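# Eject used pipette tip into bin, rehang pipette

## Task

Remove the used tip from the pipette by pressing the tip-ejector button next to the plunger, and get the tip into the waste bin. The tip may be released to drop only once at least half of its length sits below the bin's rim; releasing it any higher is an instant failure. The bin must stay upright. The tip must touch nothing except the pipette and the bin; contact with anything else is an instant failure. Afterwards, return the pipette to its rack, hanging by its finger rest, vertical, at its original hanging height. All of this must hold without the robot supporting anything at the end.

## Robot and tools

ROBOT. One six-joint arm (UR-style: shoulder pan, shoulder lift, elbow, wrist 1, wrist 2, wrist 3) carrying a 16-motor right hand with index, middle and ring fingers plus a thumb. Each fingertip has a grippy rubber cap; the rest of the hand is slippery. A rigid mast sits on the palm side near the wrist (hand-point x +0.05 to +0.10, z -0.16 to -0.11, reaching y +0.06 m) and can collide.

FRAMES. Scene frame: origin on the table below the arm base, +z up, +y to the left when facing +x; metres. Hand-point frame: origin where thumb tip meets index and middle tips; +z along the straight fingers toward the tips, +x across the palm away from the thumb, +y out of the palm face (palm face at y = -0.062). Straight-finger knuckles at z = -0.017, tips 0.139 m beyond; bending fingers move the tips toward +y.

ROW FORMAT (shared by execute_actions and move). 24 numbers, each in [-1, 1], optionally 30. Numbers 1-6 (dx, dy, dz, rx, ry, rz) are an OFFSET, not a pose: the hand point's target relative to its measured pose at the start of the action (for a call's first action, the pose in the last result), expressed in the hand point's own axes. 1.0 = 0.6 m for dx-dz and 180 degrees for rx-rz; rx, ry, rz form one rotation vector. Every row of an action is measured from that same start pose, not from the row before. Numbers 7-22 are absolute hinge goals, each scaled linearly between the hinge's two stops, in this order: index_mcp, index_abd, index_pip, index_dip, thumb_cmc, thumb_axl, thumb_mcp, thumb_ipl, middle_mcp, middle_abd, middle_pip, middle_dip, ring_mcp, ring_abd, ring_pip, ring_dip. Brackets give degrees at +1, at -1, then the straight value. For each finger: _mcp (-18, +128; +0.75), _abd sideways away from thumb toward -1 (-60, +60; 0.00), _pip (-29, +108; +0.58), _dip (-21, +117; +0.70); lower numbers flex more. Thumb: thumb_cmc (-20, +120; +0.71) swings the thumb from flat beside the palm to in front of it as it goes toward -1; thumb_axl (-27, +140; +0.68) rolls it; thumb_mcp (-69, +109; +0.23) and thumb_ipl (-77, +108; +0.17) bend it, toward +z when axl is straight, or along cmc's swing direction when axl is near -0.40. ring_dip's goal is capped at +90.2 degrees (about -0.61 on the scale); anything past that is treated as the cap and hand_goal reports it. Number 23 is current_limit (-1 = 0 mA, +1 = 550 mA, floor 11 mA; very low values may not lift a finger and also cap hinge speed). Number 24 is speed: hinge set-points travel at (speed+1)/2 of 5.9 rad/s. Defaults at start: +0.4 and -0.6; last written values persist. Optional numbers 25-30: per-joint stiffness scales 0 to 1 in Joint positions order, persisting.

TOOLS.
execute_actions(actions): a list of actions; each action is a table of up to 15 rows, one row per 1/30 s control step; a short table repeats its last row to fill 15 steps (0.5 s). Empty list returns state and images only.
move(target, speed, stop_force, blocking): target is one row; its offsets count from the pose in this scene's latest result. Straight-line path of 0.5-10 s (cut off at 10 s), speed 0.002-0.5 m/s (default 0.25; rotation up to twice that in rad/s). It does not avoid obstacles. Hand numbers are sent at the start. stop_force 9-40 N ends the path when push opposite the motion rises that much for two steps; the hand then backs off two steps and holds. Measured along the path line in starting hand axes, so unreliable while rotating; omit it when leaving a surface. Not allowed in the first 0.2 s, nor with blocking=false. blocking=false returns after 0.5 s while motion continues; poll with wait(0) or end with stop before other motion.
wait(seconds 0-10): hold last command. stop(): brake a running move. zoom_image(camera, region [x0,y0,x1,y1], at most 504x504 px) on cam_head_left, cam_head_right, cam_high, cam_low (504x504) or cam_wrist (616x616 fisheye). read_manual(section='licences'): licence texts only. finished_scene(scene): ends scene 1 or 2 irreversibly and reports success.

MOTION LIMITS. Each step the commanded pose is clipped to within 100 mm and 16 degrees of the measured pose; position wins over orientation. Motion trails commands by about 0.17 s; large moves may still be short when results arrive. The robot keeps holding while you think.

RESULTS. State: end_effector_position (m) and end_effector_quat_wxyz in scene frame, velocities, Hand target, Joint positions, joint torques (offset, noisy), Wrist force/torque in hand axes (offset up to ~4 N, noise ~2.4 N, saturates ~50 N, force points back into the arm). 'pose unreachable' means clearance check altered the command. move: line gives the ending (done, off_target, moving, held, fault, contact) and limits (paced = clipped, held = some steps blocked, after which it may surge). Hand lists per motor in the order above: hand_goal, hand_measured, hand_current_ma, hand_state (moving, goal, blocked, overload), plus hand_current_limit and hand_speed. A finger presses only while its goal lies past the object's surface; repeating hand_measured releases, repeating hand_goal keeps grip.

HAZARDS. Motors at 495 mA or more for a cumulative 5 s shut down for 10 s. Joint load limits: 136 N m for the three big joints, 25.4 N m for wrists (held weight counts); any 150 N external force also causes a 10 s stop and skips the rest of the call. The arm is stiff: aim only slightly past contact, move slowly when touching. Motor heat warns at 70 C and brakes the arm at 85 C. Avoid dropping the tip from high, letting it brush anything but pipette and bin, tipping the bin, knocking anything off the table, and hard impacts; loose objects may get nudged occasionally.

Each tool is called after "Call:" in YAML: its name, and indented under it one key for each argument.

## Session

Call:
execute_actions:
  actions: []

Scene clock: 0.00 s.
end_effector_position=(+0.2245, +0.2225, +0.1724) hand_goal=(+0.754, +0.000, +0.576, +0.696, +0.714, +0.678, +0.226, +0.168, +0.754, +0.000, +0.576, +0.696, +0.754, +0.000, +0.576, +0.696) hand_measured=(+0.754, +0.000, +0.576, +0.696, +0.714, +0.678, +0.226, +0.168, +0.754, +0.000, +0.576, +0.696, +0.754, +0.000, +0.576, +0.696) hand_current_ma=(+0, +0, +0, +0, +0, +0, +0, +0, +0, +0, +0, +0, +0, +0, +0, +0) hand_state=(goal, goal, goal, goal, goal, goal, goal, goal, goal, goal, goal, goal, goal, goal, goal, goal) hand_current_limit=0.40 hand_speed=-0.60 end_effector_quat_wxyz=(+0.003, -0.140, +0.988, +0.071) end_effector_velocity=(-0.000, -0.000, +0.000) end_effector_angular_velocity=(+0.000, +0.000, +0.001)
Joint positions: [-0.119 -2.26   2.535 -1.818 -1.421 -2.016]
Joint velocities: [-0.    -0.    -0.     0.     0.    -0.001]
Joint torques (N m, as the arm reports them, + toward a larger angle): no reading
Wrist force (N, on the end effector, along its own x y z axes, offset not removed): no reading
Wrist torque (N m, same axes, about the end effector's origin, offset not removed): no reading
Hand target: +0.225, +0.223, +0.172; +0.003, -0.140, +0.988, +0.071
Joint stiffness scale: [1. 1. 1. 1. 1. 1.]

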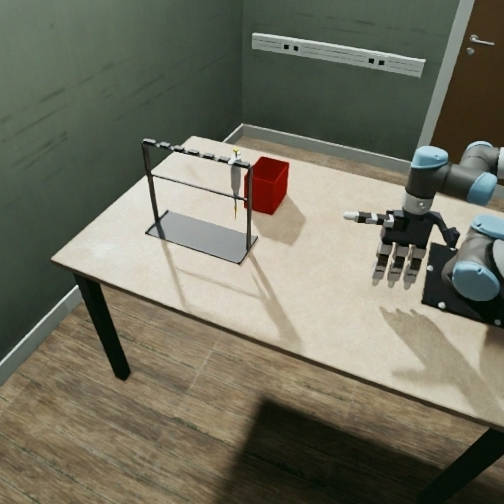

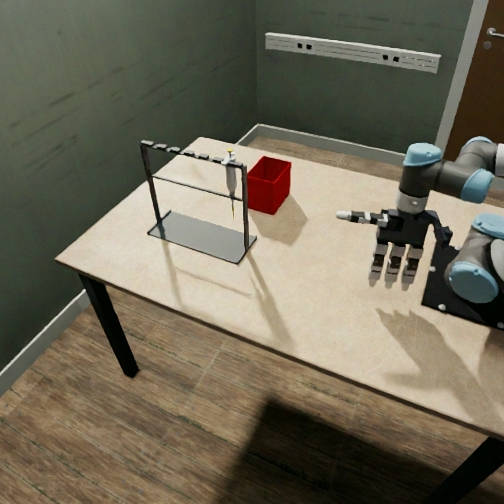

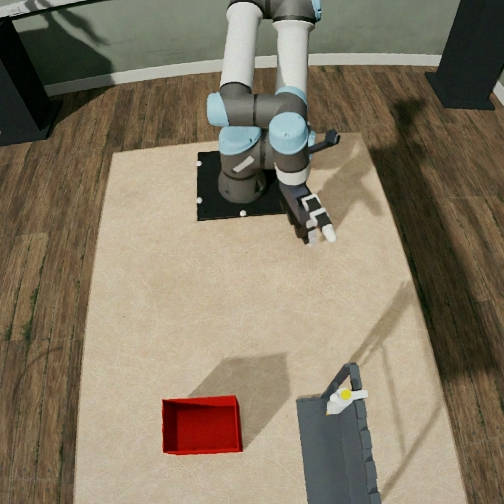

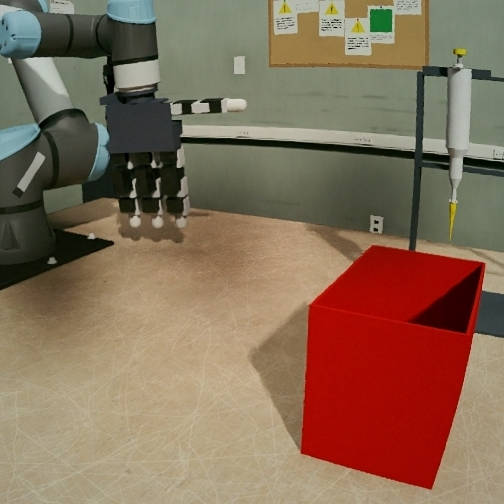

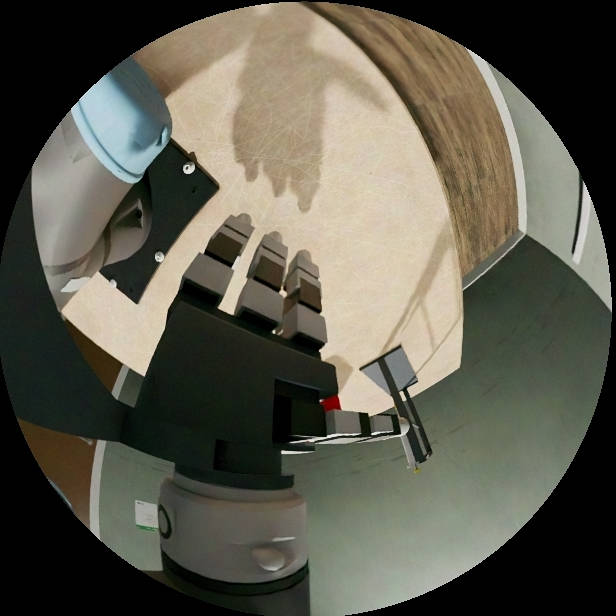

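Call:
move:
  target: [-0.5687,-0.4355,-0.215,0.0178,-0.4893,-0.0513, 0.89,0,-0.3,-0.55, 0.714,0.678,0.226,0.168, 0.89,0,-0.3,-0.55, 1,0,0.7,0.696, 0.4,-0.2]
  speed: 0.3

Scene clock: 32.83 s.
end_effector_position=(+0.6252, +0.0494, +0.2717) hand_goal=(+0.890, +0.000, -0.300, -0.550, +0.714, +0.678, +0.226, +0.168, +0.890, +0.000, -0.300, -0.550, +1.000, +0.000, +0.700, +0.696) hand_measured=(+0.888, +0.000, -0.298, -0.548, +0.714, +0.678, +0.224, +0.168, +0.888, +0.000, -0.298, -0.548, +0.998, -0.002, +0.698, +0.696) hand_current_ma=(-12, -1, +14, +14, +2, -4, -15, -2, -11, -1, +15, +15, -15, -13, -14, +0) hand_state=(goal, goal, goal, goal, goal, goal, goal, goal, goal, goal, goal, goal, goal, goal, goal, goal) hand_current_limit=0.40 hand_speed=-0.20 end_effector_quat_wxyz=(+0.695, -0.123, +0.698, +0.122) end_effector_velocity=(+0.001, -0.001, +0.002) end_effector_angular_velocity=(+0.009, -0.015, -0.010)
Joint positions: [-0.512 -0.909  2.032 -4.28  -0.671 -1.553]
Joint velocities: [ 0.001  0.008 -0.007 -0.028 -0.012  0.025]
Joint torques (N m, as the arm reports them, + toward a larger angle): [  1.7  -34.76 -14.47  -1.87  -0.6    0.81]
Wrist force (N, on the end effector, along its own x y z axes, offset not removed): [0.4 1.9 1.0]
Wrist torque (N m, same axes, about the end effector's origin, offset not removed): [0.38 -0.32 0.17]
Hand target: +0.626, +0.050, +0.272; +0.697, -0.123, +0.696, +0.122
Off the commanded pose: 0.002 m, 0 deg.
Joint stiffness scale: [1. 1. 1. 1. 1. 1.]
move: done; limits=paced

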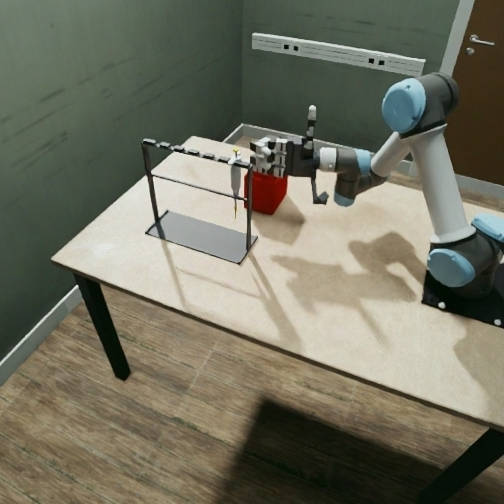

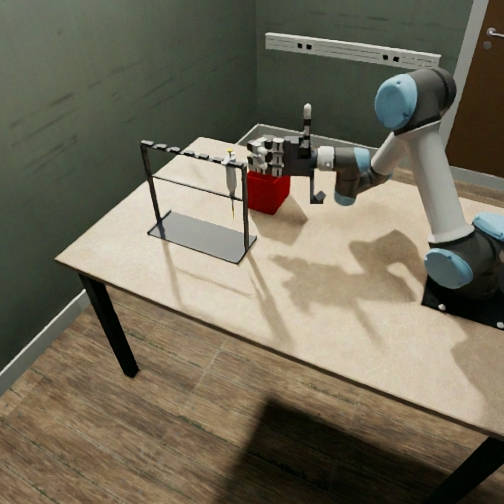

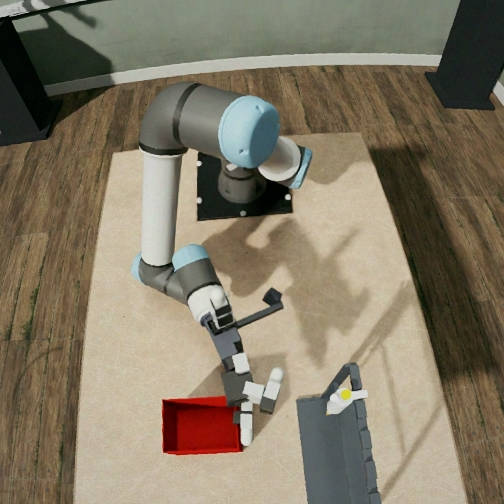

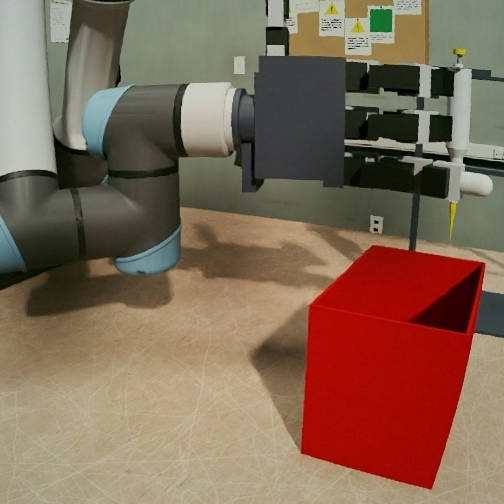

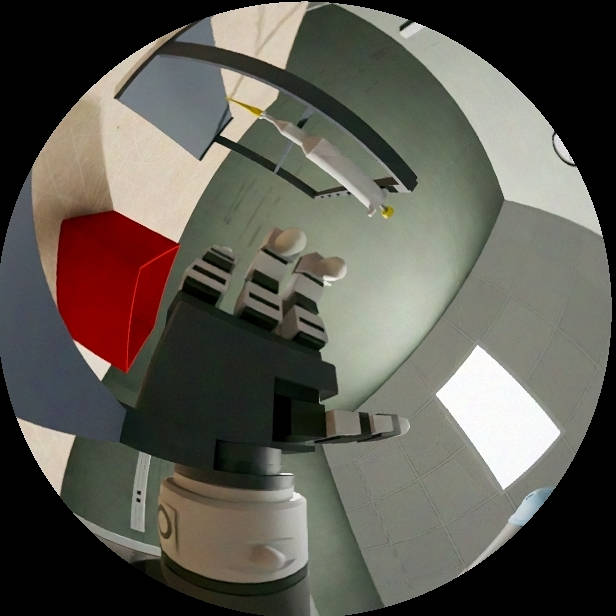

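Call:
move:
  target: [0.037,0.03,0.255,0,0,0, 0.89,0,-0.3,-0.55, 0.714,0.678,0.226,0.168, 0.89,0,-0.3,-0.55, 1,0,0.7,0.696, 0.4,-0.2]
  speed: 0.15

Call:
zoom_image:
  camera: "cam_high"
  region: [240, 330, 420, 504]

Scene clock: 49.40 s.
end_effector_position=(+0.7614, +0.1169, +0.2491) hand_goal=(+0.890, +0.000, -0.300, -0.550, +0.714, +0.678, +0.226, +0.168, +0.890, +0.000, -0.300, -0.550, +1.000, +0.000, +0.700, +0.696) hand_measured=(+0.888, +0.000, -0.298, -0.548, +0.714, +0.678, +0.224, +0.168, +0.888, +0.000, -0.298, -0.548, +0.998, -0.004, +0.698, +0.696) hand_current_ma=(-12, -1, +14, +14, +2, -4, -12, -2, -11, -1, +14, +15, -12, -13, -13, +0) hand_state=(goal, goal, goal, goal, goal, goal, goal, goal, goal, goal, goal, goal, goal, goal, goal, goal) hand_current_limit=0.40 hand_speed=-0.20 end_effector_quat_wxyz=(+0.695, -0.122, +0.698, +0.122) end_effector_velocity=(+0.003, +0.000, -0.001) end_effector_angular_velocity=(+0.002, +0.004, -0.001)
Joint positions: [-0.271 -0.704  1.632 -4.081 -0.914 -1.556]
Joint velocities: [ 0.002  0.005 -0.009  0.008 -0.003  0.001]
Joint torques (N m, as the arm reports them, + toward a larger angle): [  2.91 -44.86 -21.8   -1.63  -0.48  -0.35]
Wrist force (N, on the end effector, along its own x y z axes, offset not removed): [1.1 1.0 1.1]
Wrist torque (N m, same axes, about the end effector's origin, offset not removed): [0.12 -0.48 0.21]
Hand target: +0.763, +0.118, +0.249; +0.695, -0.123, +0.698, +0.122
Off the commanded pose: 0.002 m, 0 deg.
Joint stiffness scale: [1. 1. 1. 1. 1. 1.]
move: done

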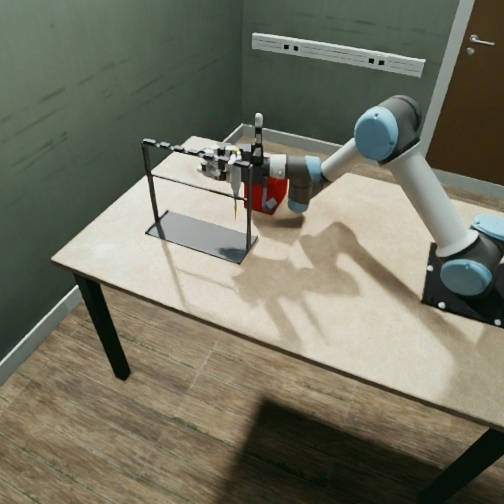

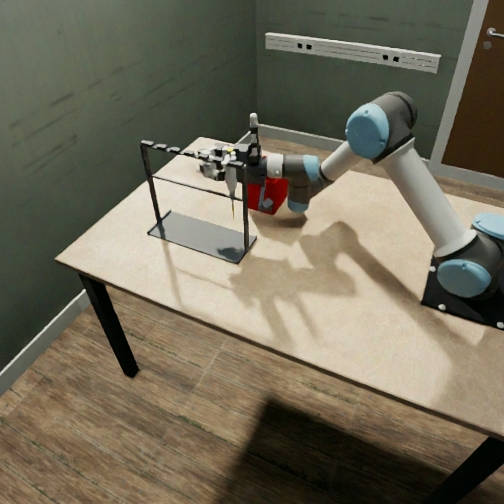

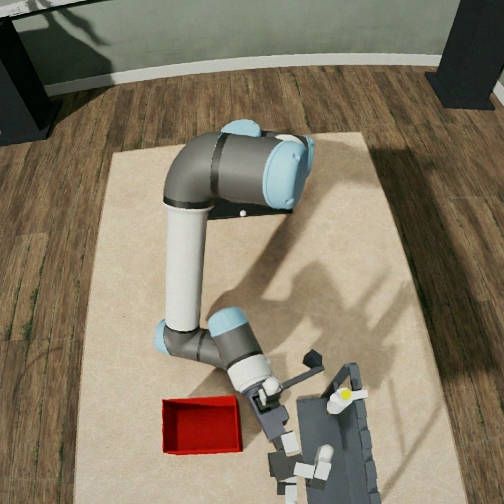

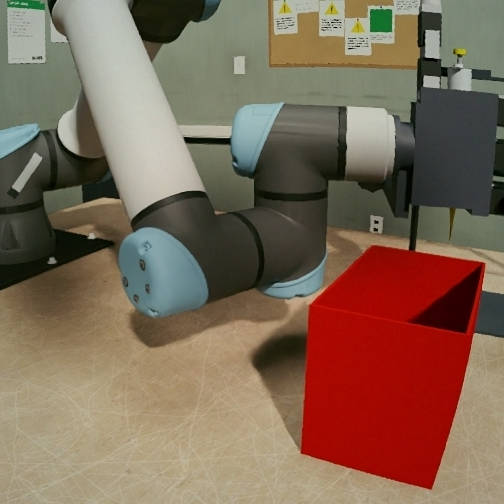

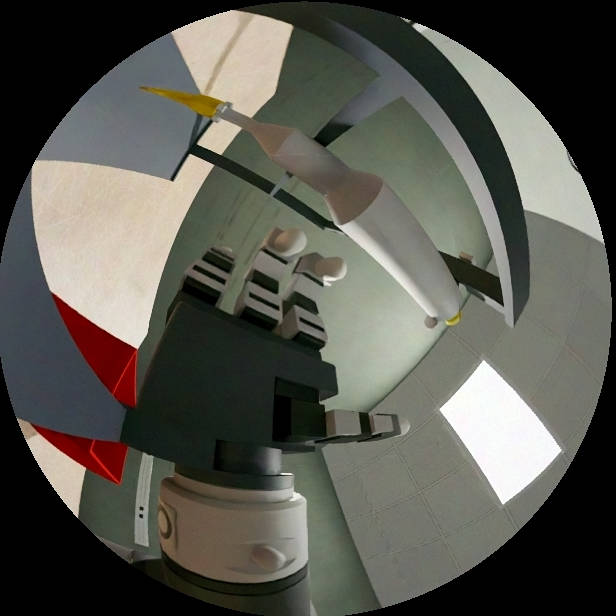

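Region (240, 330, 420, 504) of cam_high's 504x504 image, scaled by 2.800, with more detail than that image has; it fills the top 487 rows of this view, and the rest is white.

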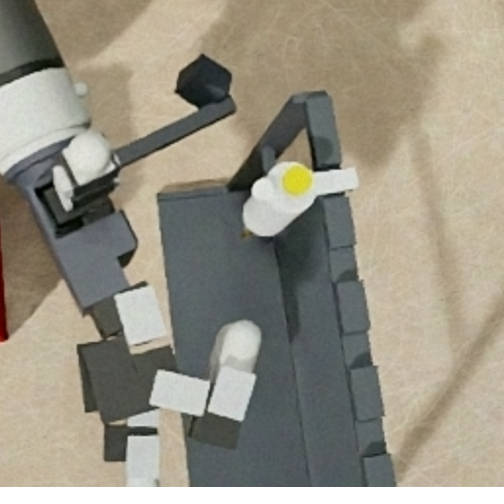

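Call:
move:
  target: [-0.001,0.118,0,0,0,0, 0.89,0,-0.3,-0.55, 0.714,0.678,0.226,0.168, 0.89,0,-0.3,-0.55, 1,0,0.7,0.696, 0.4,-0.2]
  speed: 0.06

Call:
zoom_image:
  camera: "cam_high"
  region: [270, 330, 420, 480]

Scene clock: 58.27 s.
end_effector_position=(+0.7389, +0.1814, +0.2501) hand_goal=(+0.890, +0.000, -0.300, -0.550, +0.714, +0.678, +0.226, +0.168, +0.890, +0.000, -0.300, -0.550, +1.000, +0.000, +0.700, +0.696) hand_measured=(+0.888, +0.000, -0.298, -0.548, +0.714, +0.678, +0.224, +0.168, +0.888, +0.000, -0.298, -0.548, +0.998, -0.004, +0.698, +0.696) hand_current_ma=(-11, -1, +14, +14, +2, -4, -12, -2, -11, -1, +14, +15, -12, -13, -13, +0) hand_state=(goal, goal, goal, goal, goal, goal, goal, goal, goal, goal, goal, goal, goal, goal, goal, goal) hand_current_limit=0.40 hand_speed=-0.20 end_effector_quat_wxyz=(+0.695, -0.122, +0.698, +0.122) end_effector_velocity=(+0.001, -0.001, -0.001) end_effector_angular_velocity=(-0.000, +0.000, -0.011)
Joint positions: [-0.167 -0.74   1.713 -4.127 -1.018 -1.556]
Joint velocities: [ 0.001  0.001  0.003 -0.003 -0.012 -0.001]
Joint torques (N m, as the arm reports them, + toward a larger angle): [  1.05 -46.19 -12.31  -2.45  -0.7   -0.19]
Wrist force (N, on the end effector, along its own x y z axes, offset not removed): [0.5 0.3 1.8]
Wrist torque (N m, same axes, about the end effector's origin, offset not removed): [0.11 -0.41 0.19]
Hand target: +0.737, +0.183, +0.250; +0.695, -0.122, +0.698, +0.122
Off the commanded pose: 0.003 m, 0 deg.
Joint stiffness scale: [1. 1. 1. 1. 1. 1.]
move: done

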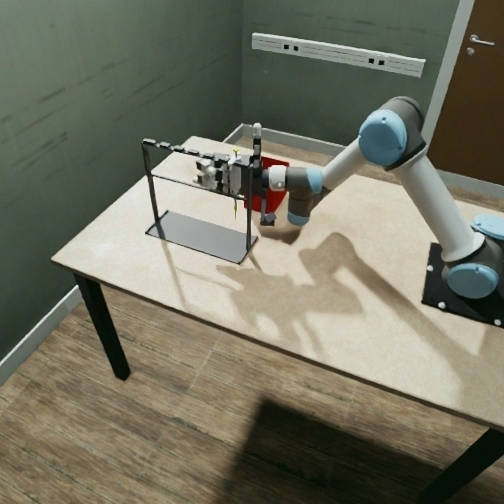

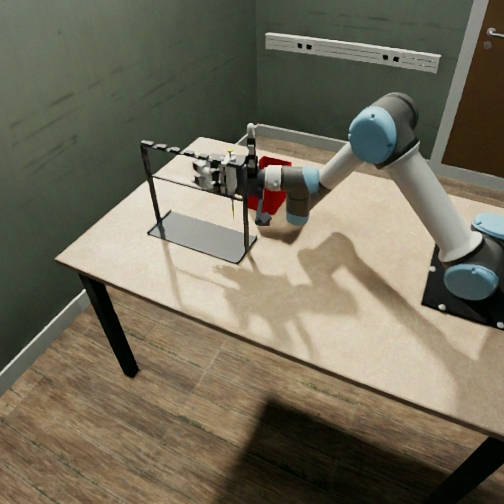

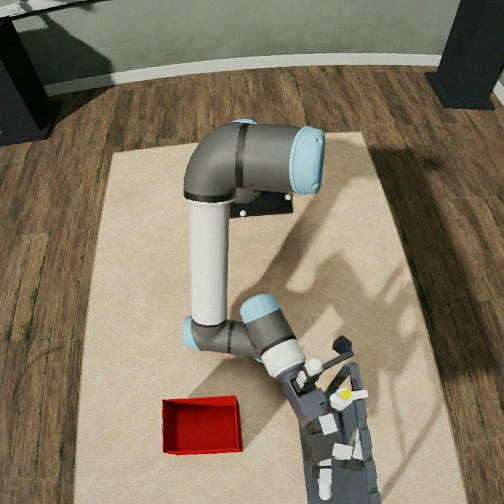

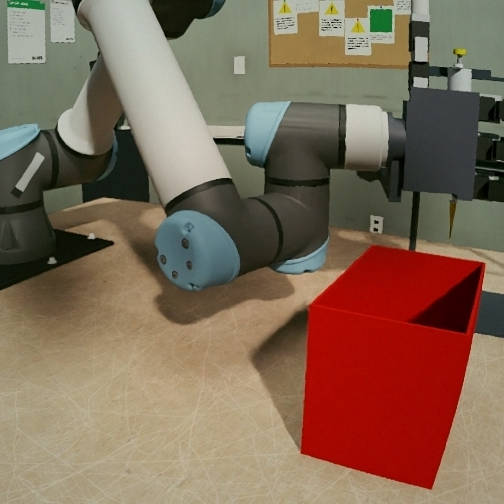

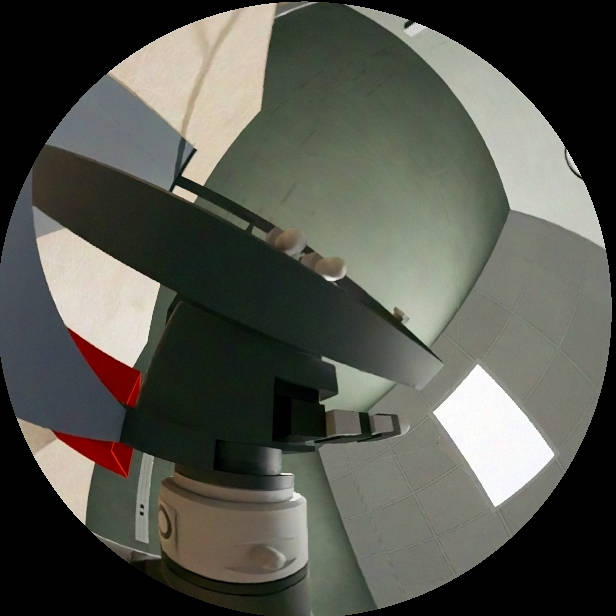

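Region (270, 330, 420, 480) of cam_high's 504x504 image, scaled by 3.360, with more detail than that image has.

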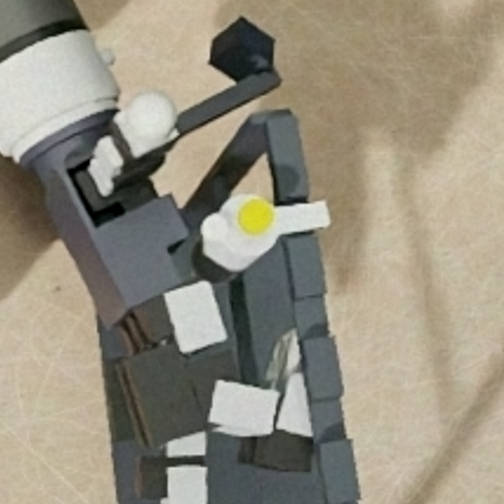

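Call:
move:
  target: [0.001,0.0125,-0.003,0,0,0, 0.0,0,-0.3,-0.55, 0.714,0.678,0.226,0.168, 0.0,0,-0.3,-0.55, 1,0,0.7,0.696, 0.4,-0.6]
  speed: 0.02

Call:
zoom_image:
  camera: "cam_high"
  region: [270, 330, 420, 480]

Scene clock: 66.47 s.
end_effector_position=(+0.7362, +0.1858, +0.2496) hand_goal=(+0.000, +0.000, -0.300, -0.550, +0.714, +0.678, +0.226, +0.168, +0.000, +0.000, -0.300, -0.550, +1.000, +0.000, +0.700, +0.696) hand_measured=(+0.004, +0.000, -0.298, -0.548, +0.714, +0.678, +0.224, +0.168, +0.002, +0.000, -0.298, -0.548, +0.998, -0.004, +0.698, +0.696) hand_current_ma=(+16, -1, +13, +14, +2, -4, -12, -2, +16, -1, +13, +15, -12, -13, -13, +0) hand_state=(goal, goal, goal, goal, goal, goal, goal, goal, goal, goal, goal, goal, goal, goal, goal, goal) hand_current_limit=0.40 hand_speed=-0.60 end_effector_quat_wxyz=(+0.696, -0.121, +0.697, +0.121) end_effector_velocity=(+0.000, +0.000, -0.000) end_effector_angular_velocity=(+0.000, +0.000, +0.000)
Joint positions: [-0.159 -0.742  1.722 -4.134 -1.028 -1.556]
Joint velocities: [ 0.001  0.001 -0.    -0.    -0.     0.   ]
Joint torques (N m, as the arm reports them, + toward a larger angle): [  1.22 -46.05 -11.37  -2.16  -0.64   0.43]
Wrist force (N, on the end effector, along its own x y z axes, offset not removed): [1.3 1.2 1.9]
Wrist torque (N m, same axes, about the end effector's origin, offset not removed): [0.20 -0.59 0.10]
Hand target: +0.735, +0.188, +0.250; +0.695, -0.122, +0.698, +0.122
Off the commanded pose: 0.003 m, 0 deg.
Joint stiffness scale: [1. 1. 1. 1. 1. 1.]
move: done

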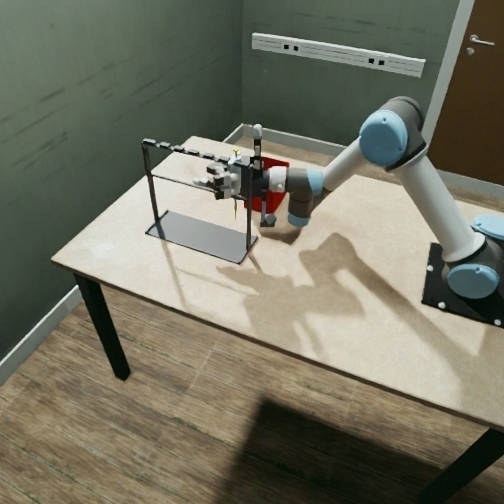

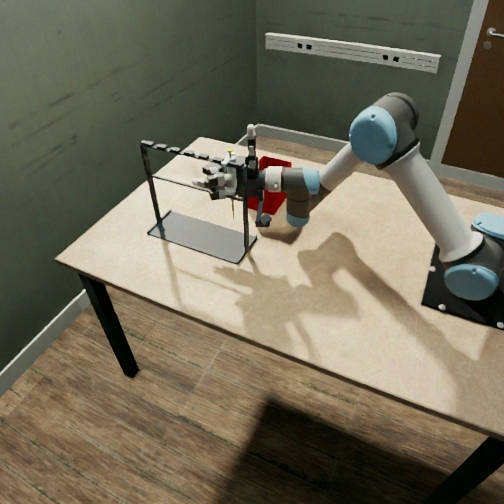

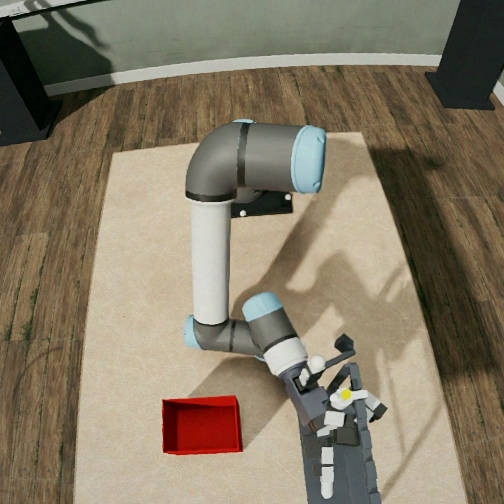

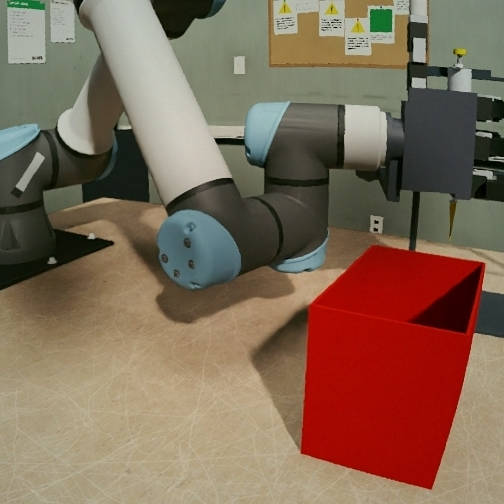

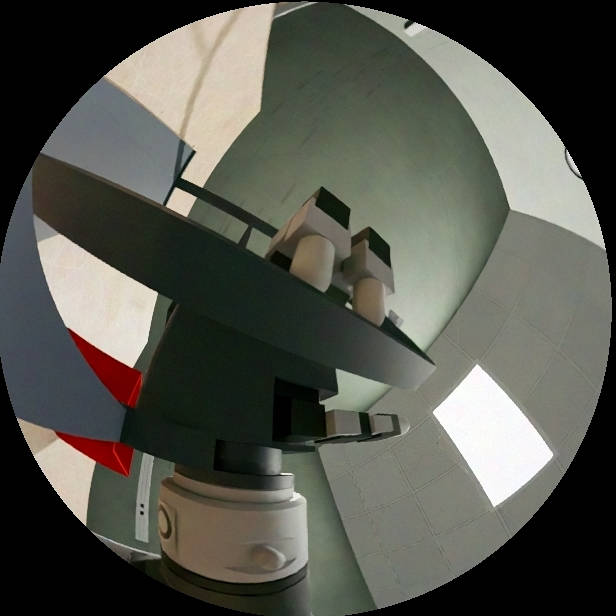

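Region (270, 330, 420, 480) of cam_high's 504x504 image, scaled by 3.360, with more detail than that image has.

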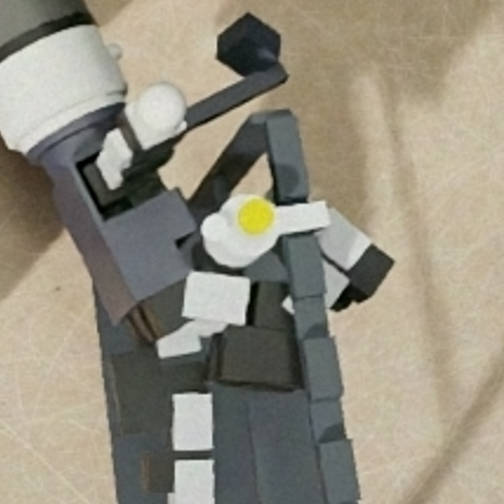

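At the grasp pose. Close and grip.

Call:
execute_actions:
  actions:
    - [[0,0,0,0,0,0, -0.23,0,-0.3,-0.55, 0.714,0.678,0.226,0.168, -0.23,0,-0.3,-0.55, 1,0,0.7,0.696, 0.4,-0.75]]
    - [[0,0,0,0,0,0, -0.23,0,-0.3,-0.55, 0.714,0.678,0.226,0.168, -0.23,0,-0.3,-0.55, 1,0,0.7,0.696, 0.4,-0.75]]
    - [[0,0,0,0,0,0, -0.26,0,-0.47,-0.72, 0.714,0.678,0.226,0.168, -0.26,0,-0.47,-0.72, 1,0,0.7,0.696, 0.6,-0.75]]
    - [[0,0,0,0,0,0, -0.26,0,-0.47,-0.72, 0.714,0.678,0.226,0.168, -0.26,0,-0.47,-0.72, 1,0,0.7,0.696, 0.6,-0.75]]

Call:
zoom_image:
  camera: "cam_high"
  region: [270, 330, 420, 480]

Scene clock: 77.27 s.
end_effector_position=(+0.7362, +0.1858, +0.2496) hand_goal=(-0.260, +0.000, -0.470, -0.720, +0.714, +0.678, +0.226, +0.168, -0.260, +0.000, -0.470, -0.720, +1.000, +0.000, +0.700, +0.696) hand_measured=(-0.256, +0.000, -0.386, -0.622, +0.714, +0.678, +0.224, +0.168, -0.256, +0.000, -0.384, -0.618, +0.998, -0.004, +0.698, +0.696) hand_current_ma=(+16, -1, +437, +440, +2, -4, -12, -2, +23, -1, +433, +440, -12, -13, -13, +0) hand_state=(goal, goal, blocked, blocked, goal, goal, goal, goal, goal, goal, blocked, blocked, goal, goal, goal, goal) hand_current_limit=0.60 hand_speed=-0.75 end_effector_quat_wxyz=(+0.696, -0.121, +0.697, +0.121) end_effector_velocity=(-0.000, +0.000, +0.001) end_effector_angular_velocity=(+0.000, -0.001, +0.000)
Joint positions: [-0.159 -0.742  1.722 -4.134 -1.028 -1.556]
Joint velocities: [-0.    -0.001  0.    -0.     0.     0.001]
Joint torques (N m, as the arm reports them, + toward a larger angle): [ -0.06 -44.37 -13.92  -1.53  -0.1    0.05]
Wrist force (N, on the end effector, along its own x y z axes, offset not removed): [1.0 1.0 1.8]
Wrist torque (N m, same axes, about the end effector's origin, offset not removed): [0.16 -0.62 0.12]
Hand target: +0.736, +0.186, +0.250; +0.696, -0.121, +0.697, +0.121
Off the commanded pose: 0.000 m, 0 deg.
Joint stiffness scale: [1. 1. 1. 1. 1. 1.]

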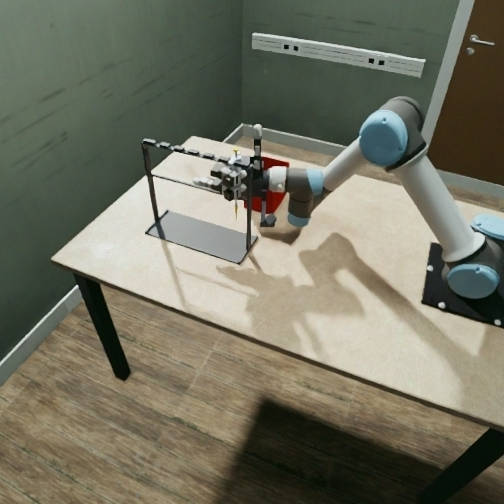

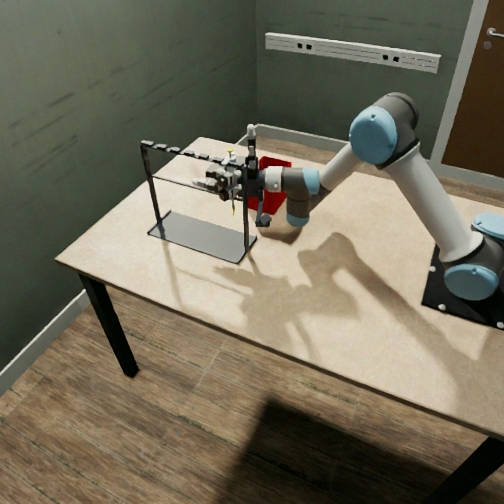

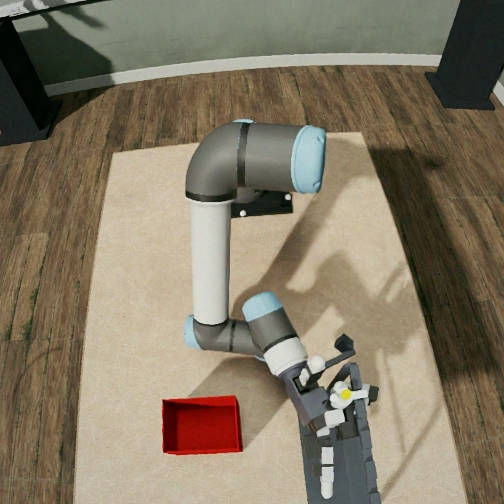

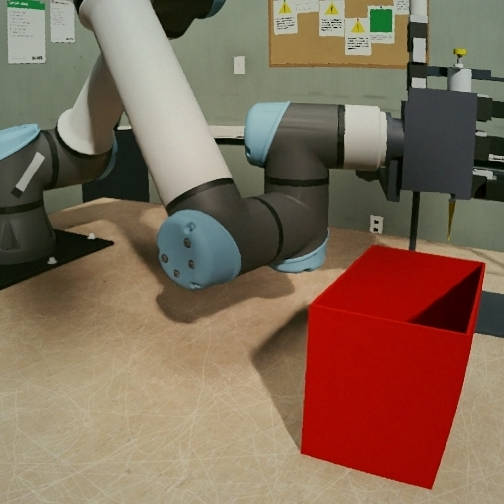

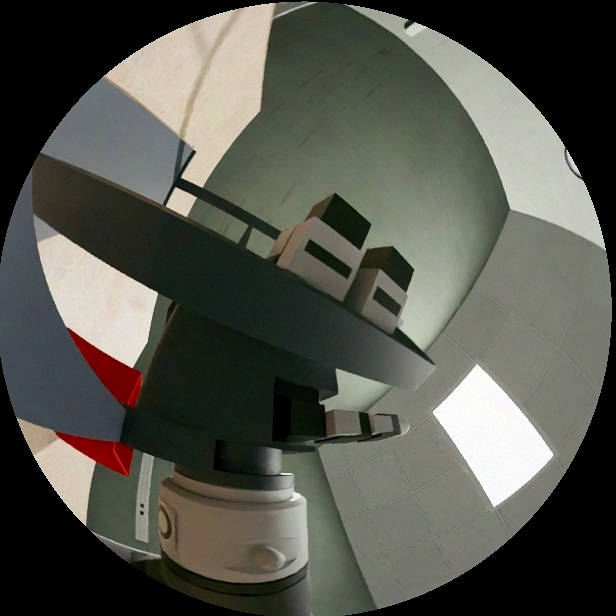

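Region (270, 330, 420, 480) of cam_high's 504x504 image, scaled by 3.360, with more detail than that image has.

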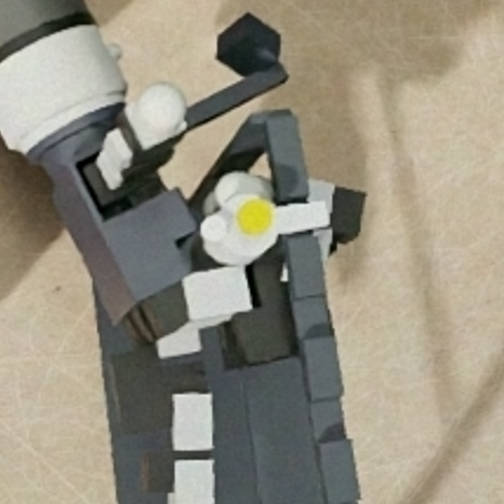

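Lift 12 mm.

Call:
move:
  target: [-0.023,0,0,0,0,0, -0.26,0,-0.47,-0.72, 0.714,0.678,0.226,0.168, -0.26,0,-0.47,-0.72, 1,0,0.7,0.696, 0.6,-0.75]
  speed: 0.02

Call:
zoom_image:
  camera: "cam_head_right"
  region: [180, 120, 290, 230]

Scene clock: 85.63 s.
end_effector_position=(+0.7368, +0.1859, +0.2631) hand_goal=(-0.260, +0.000, -0.470, -0.720, +0.714, +0.678, +0.226, +0.168, -0.260, +0.000, -0.470, -0.720, +1.000, +0.000, +0.700, +0.696) hand_measured=(-0.258, +0.000, -0.386, -0.622, +0.714, +0.678, +0.224, +0.168, -0.256, +0.000, -0.384, -0.618, +0.998, -0.004, +0.698, +0.696) hand_current_ma=(+13, -1, +437, +440, +2, -4, -12, -2, +21, -1, +432, +440, -12, -14, -13, +0) hand_state=(goal, goal, blocked, blocked, goal, goal, goal, goal, goal, goal, blocked, blocked, goal, goal, goal, goal) hand_current_limit=0.60 hand_speed=-0.75 end_effector_quat_wxyz=(+0.697, -0.121, +0.697, +0.121) end_effector_velocity=(+0.001, -0.000, +0.000) end_effector_angular_velocity=(+0.002, +0.006, -0.000)
Joint positions: [-0.159 -0.767  1.722 -4.112 -1.028 -1.556]
Joint velocities: [ 0.    -0.002  0.     0.007 -0.     0.001]
Joint torques (N m, as the arm reports them, + toward a larger angle): [ -0.44 -46.77 -13.3   -1.49  -0.18   0.21]
Wrist force (N, on the end effector, along its own x y z axes, offset not removed): [2.2 1.1 0.6]
Wrist torque (N m, same axes, about the end effector's origin, offset not removed): [0.33 -0.55 0.20]
Hand target: +0.736, +0.186, +0.263; +0.696, -0.121, +0.697, +0.121
Off the commanded pose: 0.001 m, 0 deg.
Joint stiffness scale: [1. 1. 1. 1. 1. 1.]
move: done

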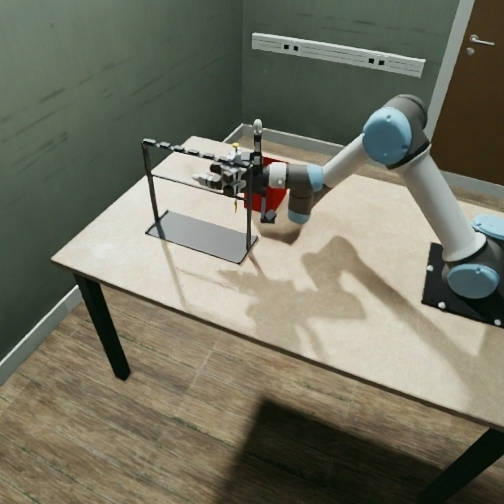

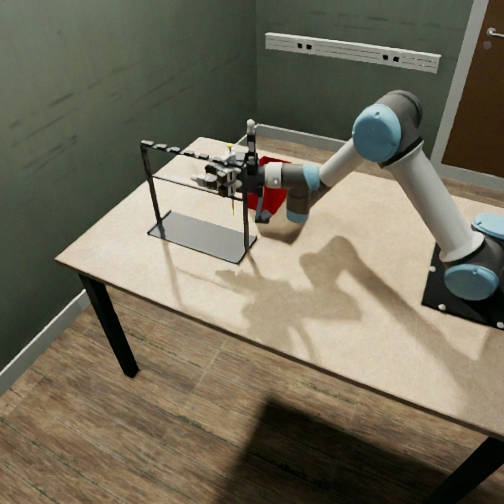

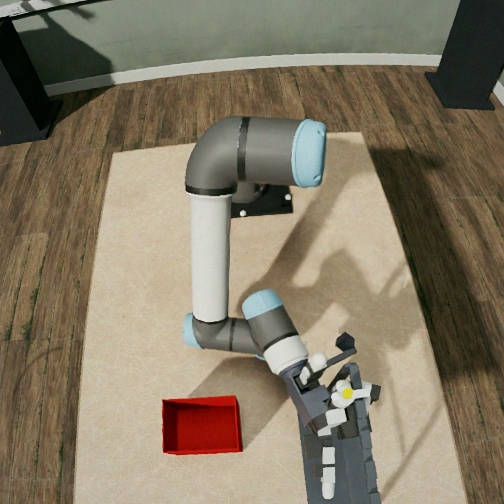

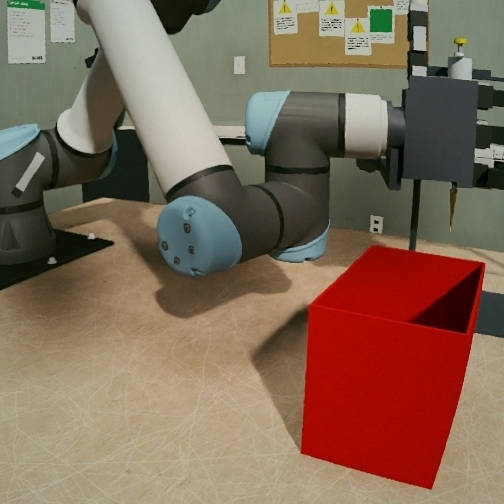

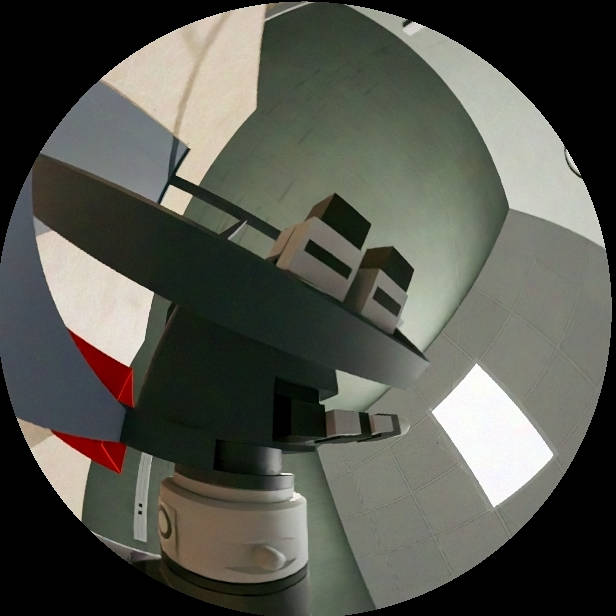

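Region (180, 120, 290, 230) of cam_head_right's 504x504 image, scaled by 4.582, with more detail than that image has.

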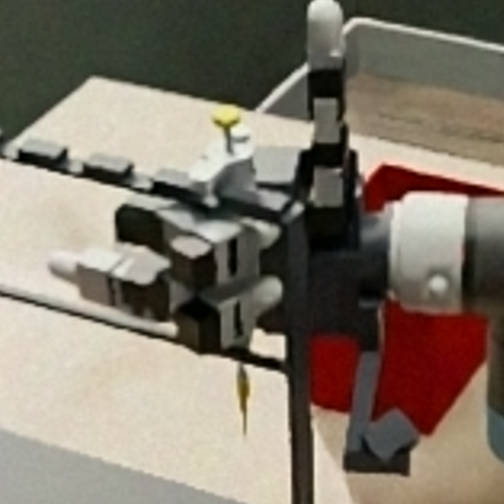

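Call:
move:
  target: [0,-0.122,-0.035,0,0,0, -0.26,0,-0.47,-0.72, 0.714,0.678,0.226,0.168, -0.26,0,-0.47,-0.72, 1,0,0.7,0.696, 0.6,-0.75]
  speed: 0.05

Scene clock: 100.27 s.
end_effector_position=(+0.7405, +0.1121, +0.2629) hand_goal=(-0.260, +0.000, -0.470, -0.720, +0.714, +0.678, +0.226, +0.168, -0.260, +0.000, -0.470, -0.720, +1.000, +0.000, +0.700, +0.696) hand_measured=(-0.258, +0.000, -0.386, -0.622, +0.714, +0.678, +0.224, +0.168, -0.256, +0.000, -0.384, -0.618, +0.998, -0.004, +0.698, +0.696) hand_current_ma=(+13, -1, +437, +440, +2, -4, -12, -2, +20, -1, +432, +440, -12, -14, -13, +0) hand_state=(goal, goal, blocked, blocked, goal, goal, goal, goal, goal, goal, blocked, blocked, goal, goal, goal, goal) hand_current_limit=0.60 hand_speed=-0.75 end_effector_quat_wxyz=(+0.696, -0.122, +0.697, +0.121) end_effector_velocity=(-0.001, +0.001, +0.001) end_effector_angular_velocity=(+0.000, -0.000, +0.010)
Joint positions: [-0.291 -0.758  1.704 -4.103 -0.895 -1.555]
Joint velocities: [-0.    -0.    -0.002  0.001  0.01   0.001]
Joint torques (N m, as the arm reports them, + toward a larger angle): [ -3.03 -43.25 -20.53  -1.44   0.27   0.57]
Wrist force (N, on the end effector, along its own x y z axes, offset not removed): [1.5 1.5 0.9]
Wrist torque (N m, same axes, about the end effector's origin, offset not removed): [0.41 -0.46 0.08]
Hand target: +0.742, +0.110, +0.263; +0.697, -0.121, +0.697, +0.121
Off the commanded pose: 0.003 m, 0 deg.
Joint stiffness scale: [1. 1. 1. 1. 1. 1.]
move: done

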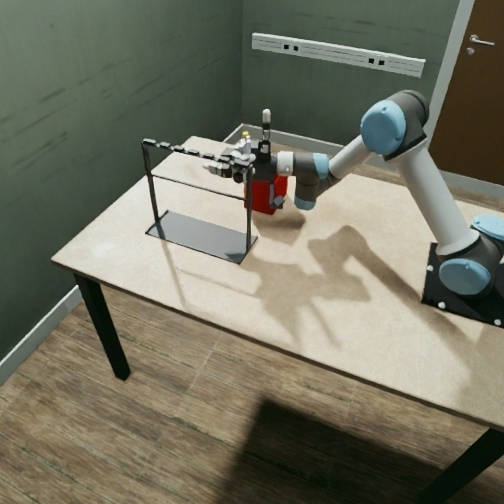

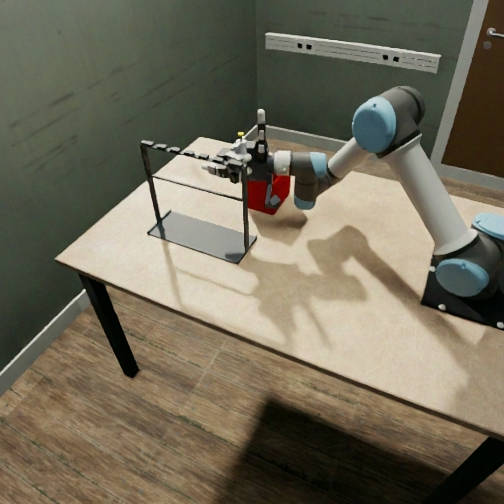

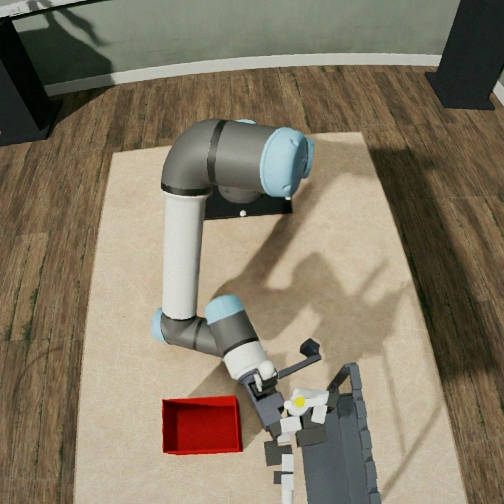

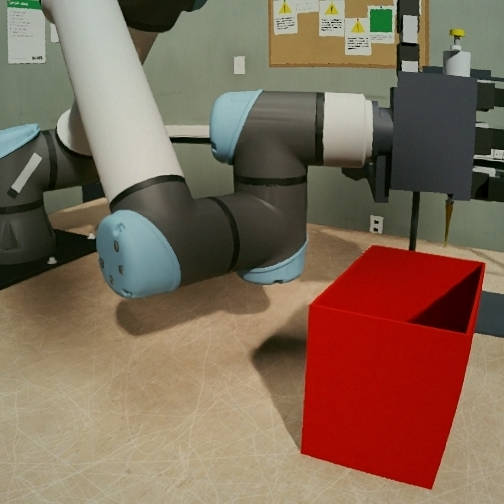

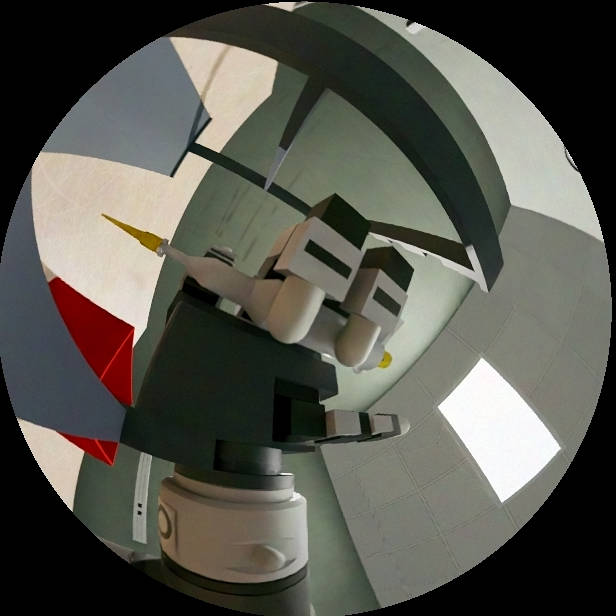

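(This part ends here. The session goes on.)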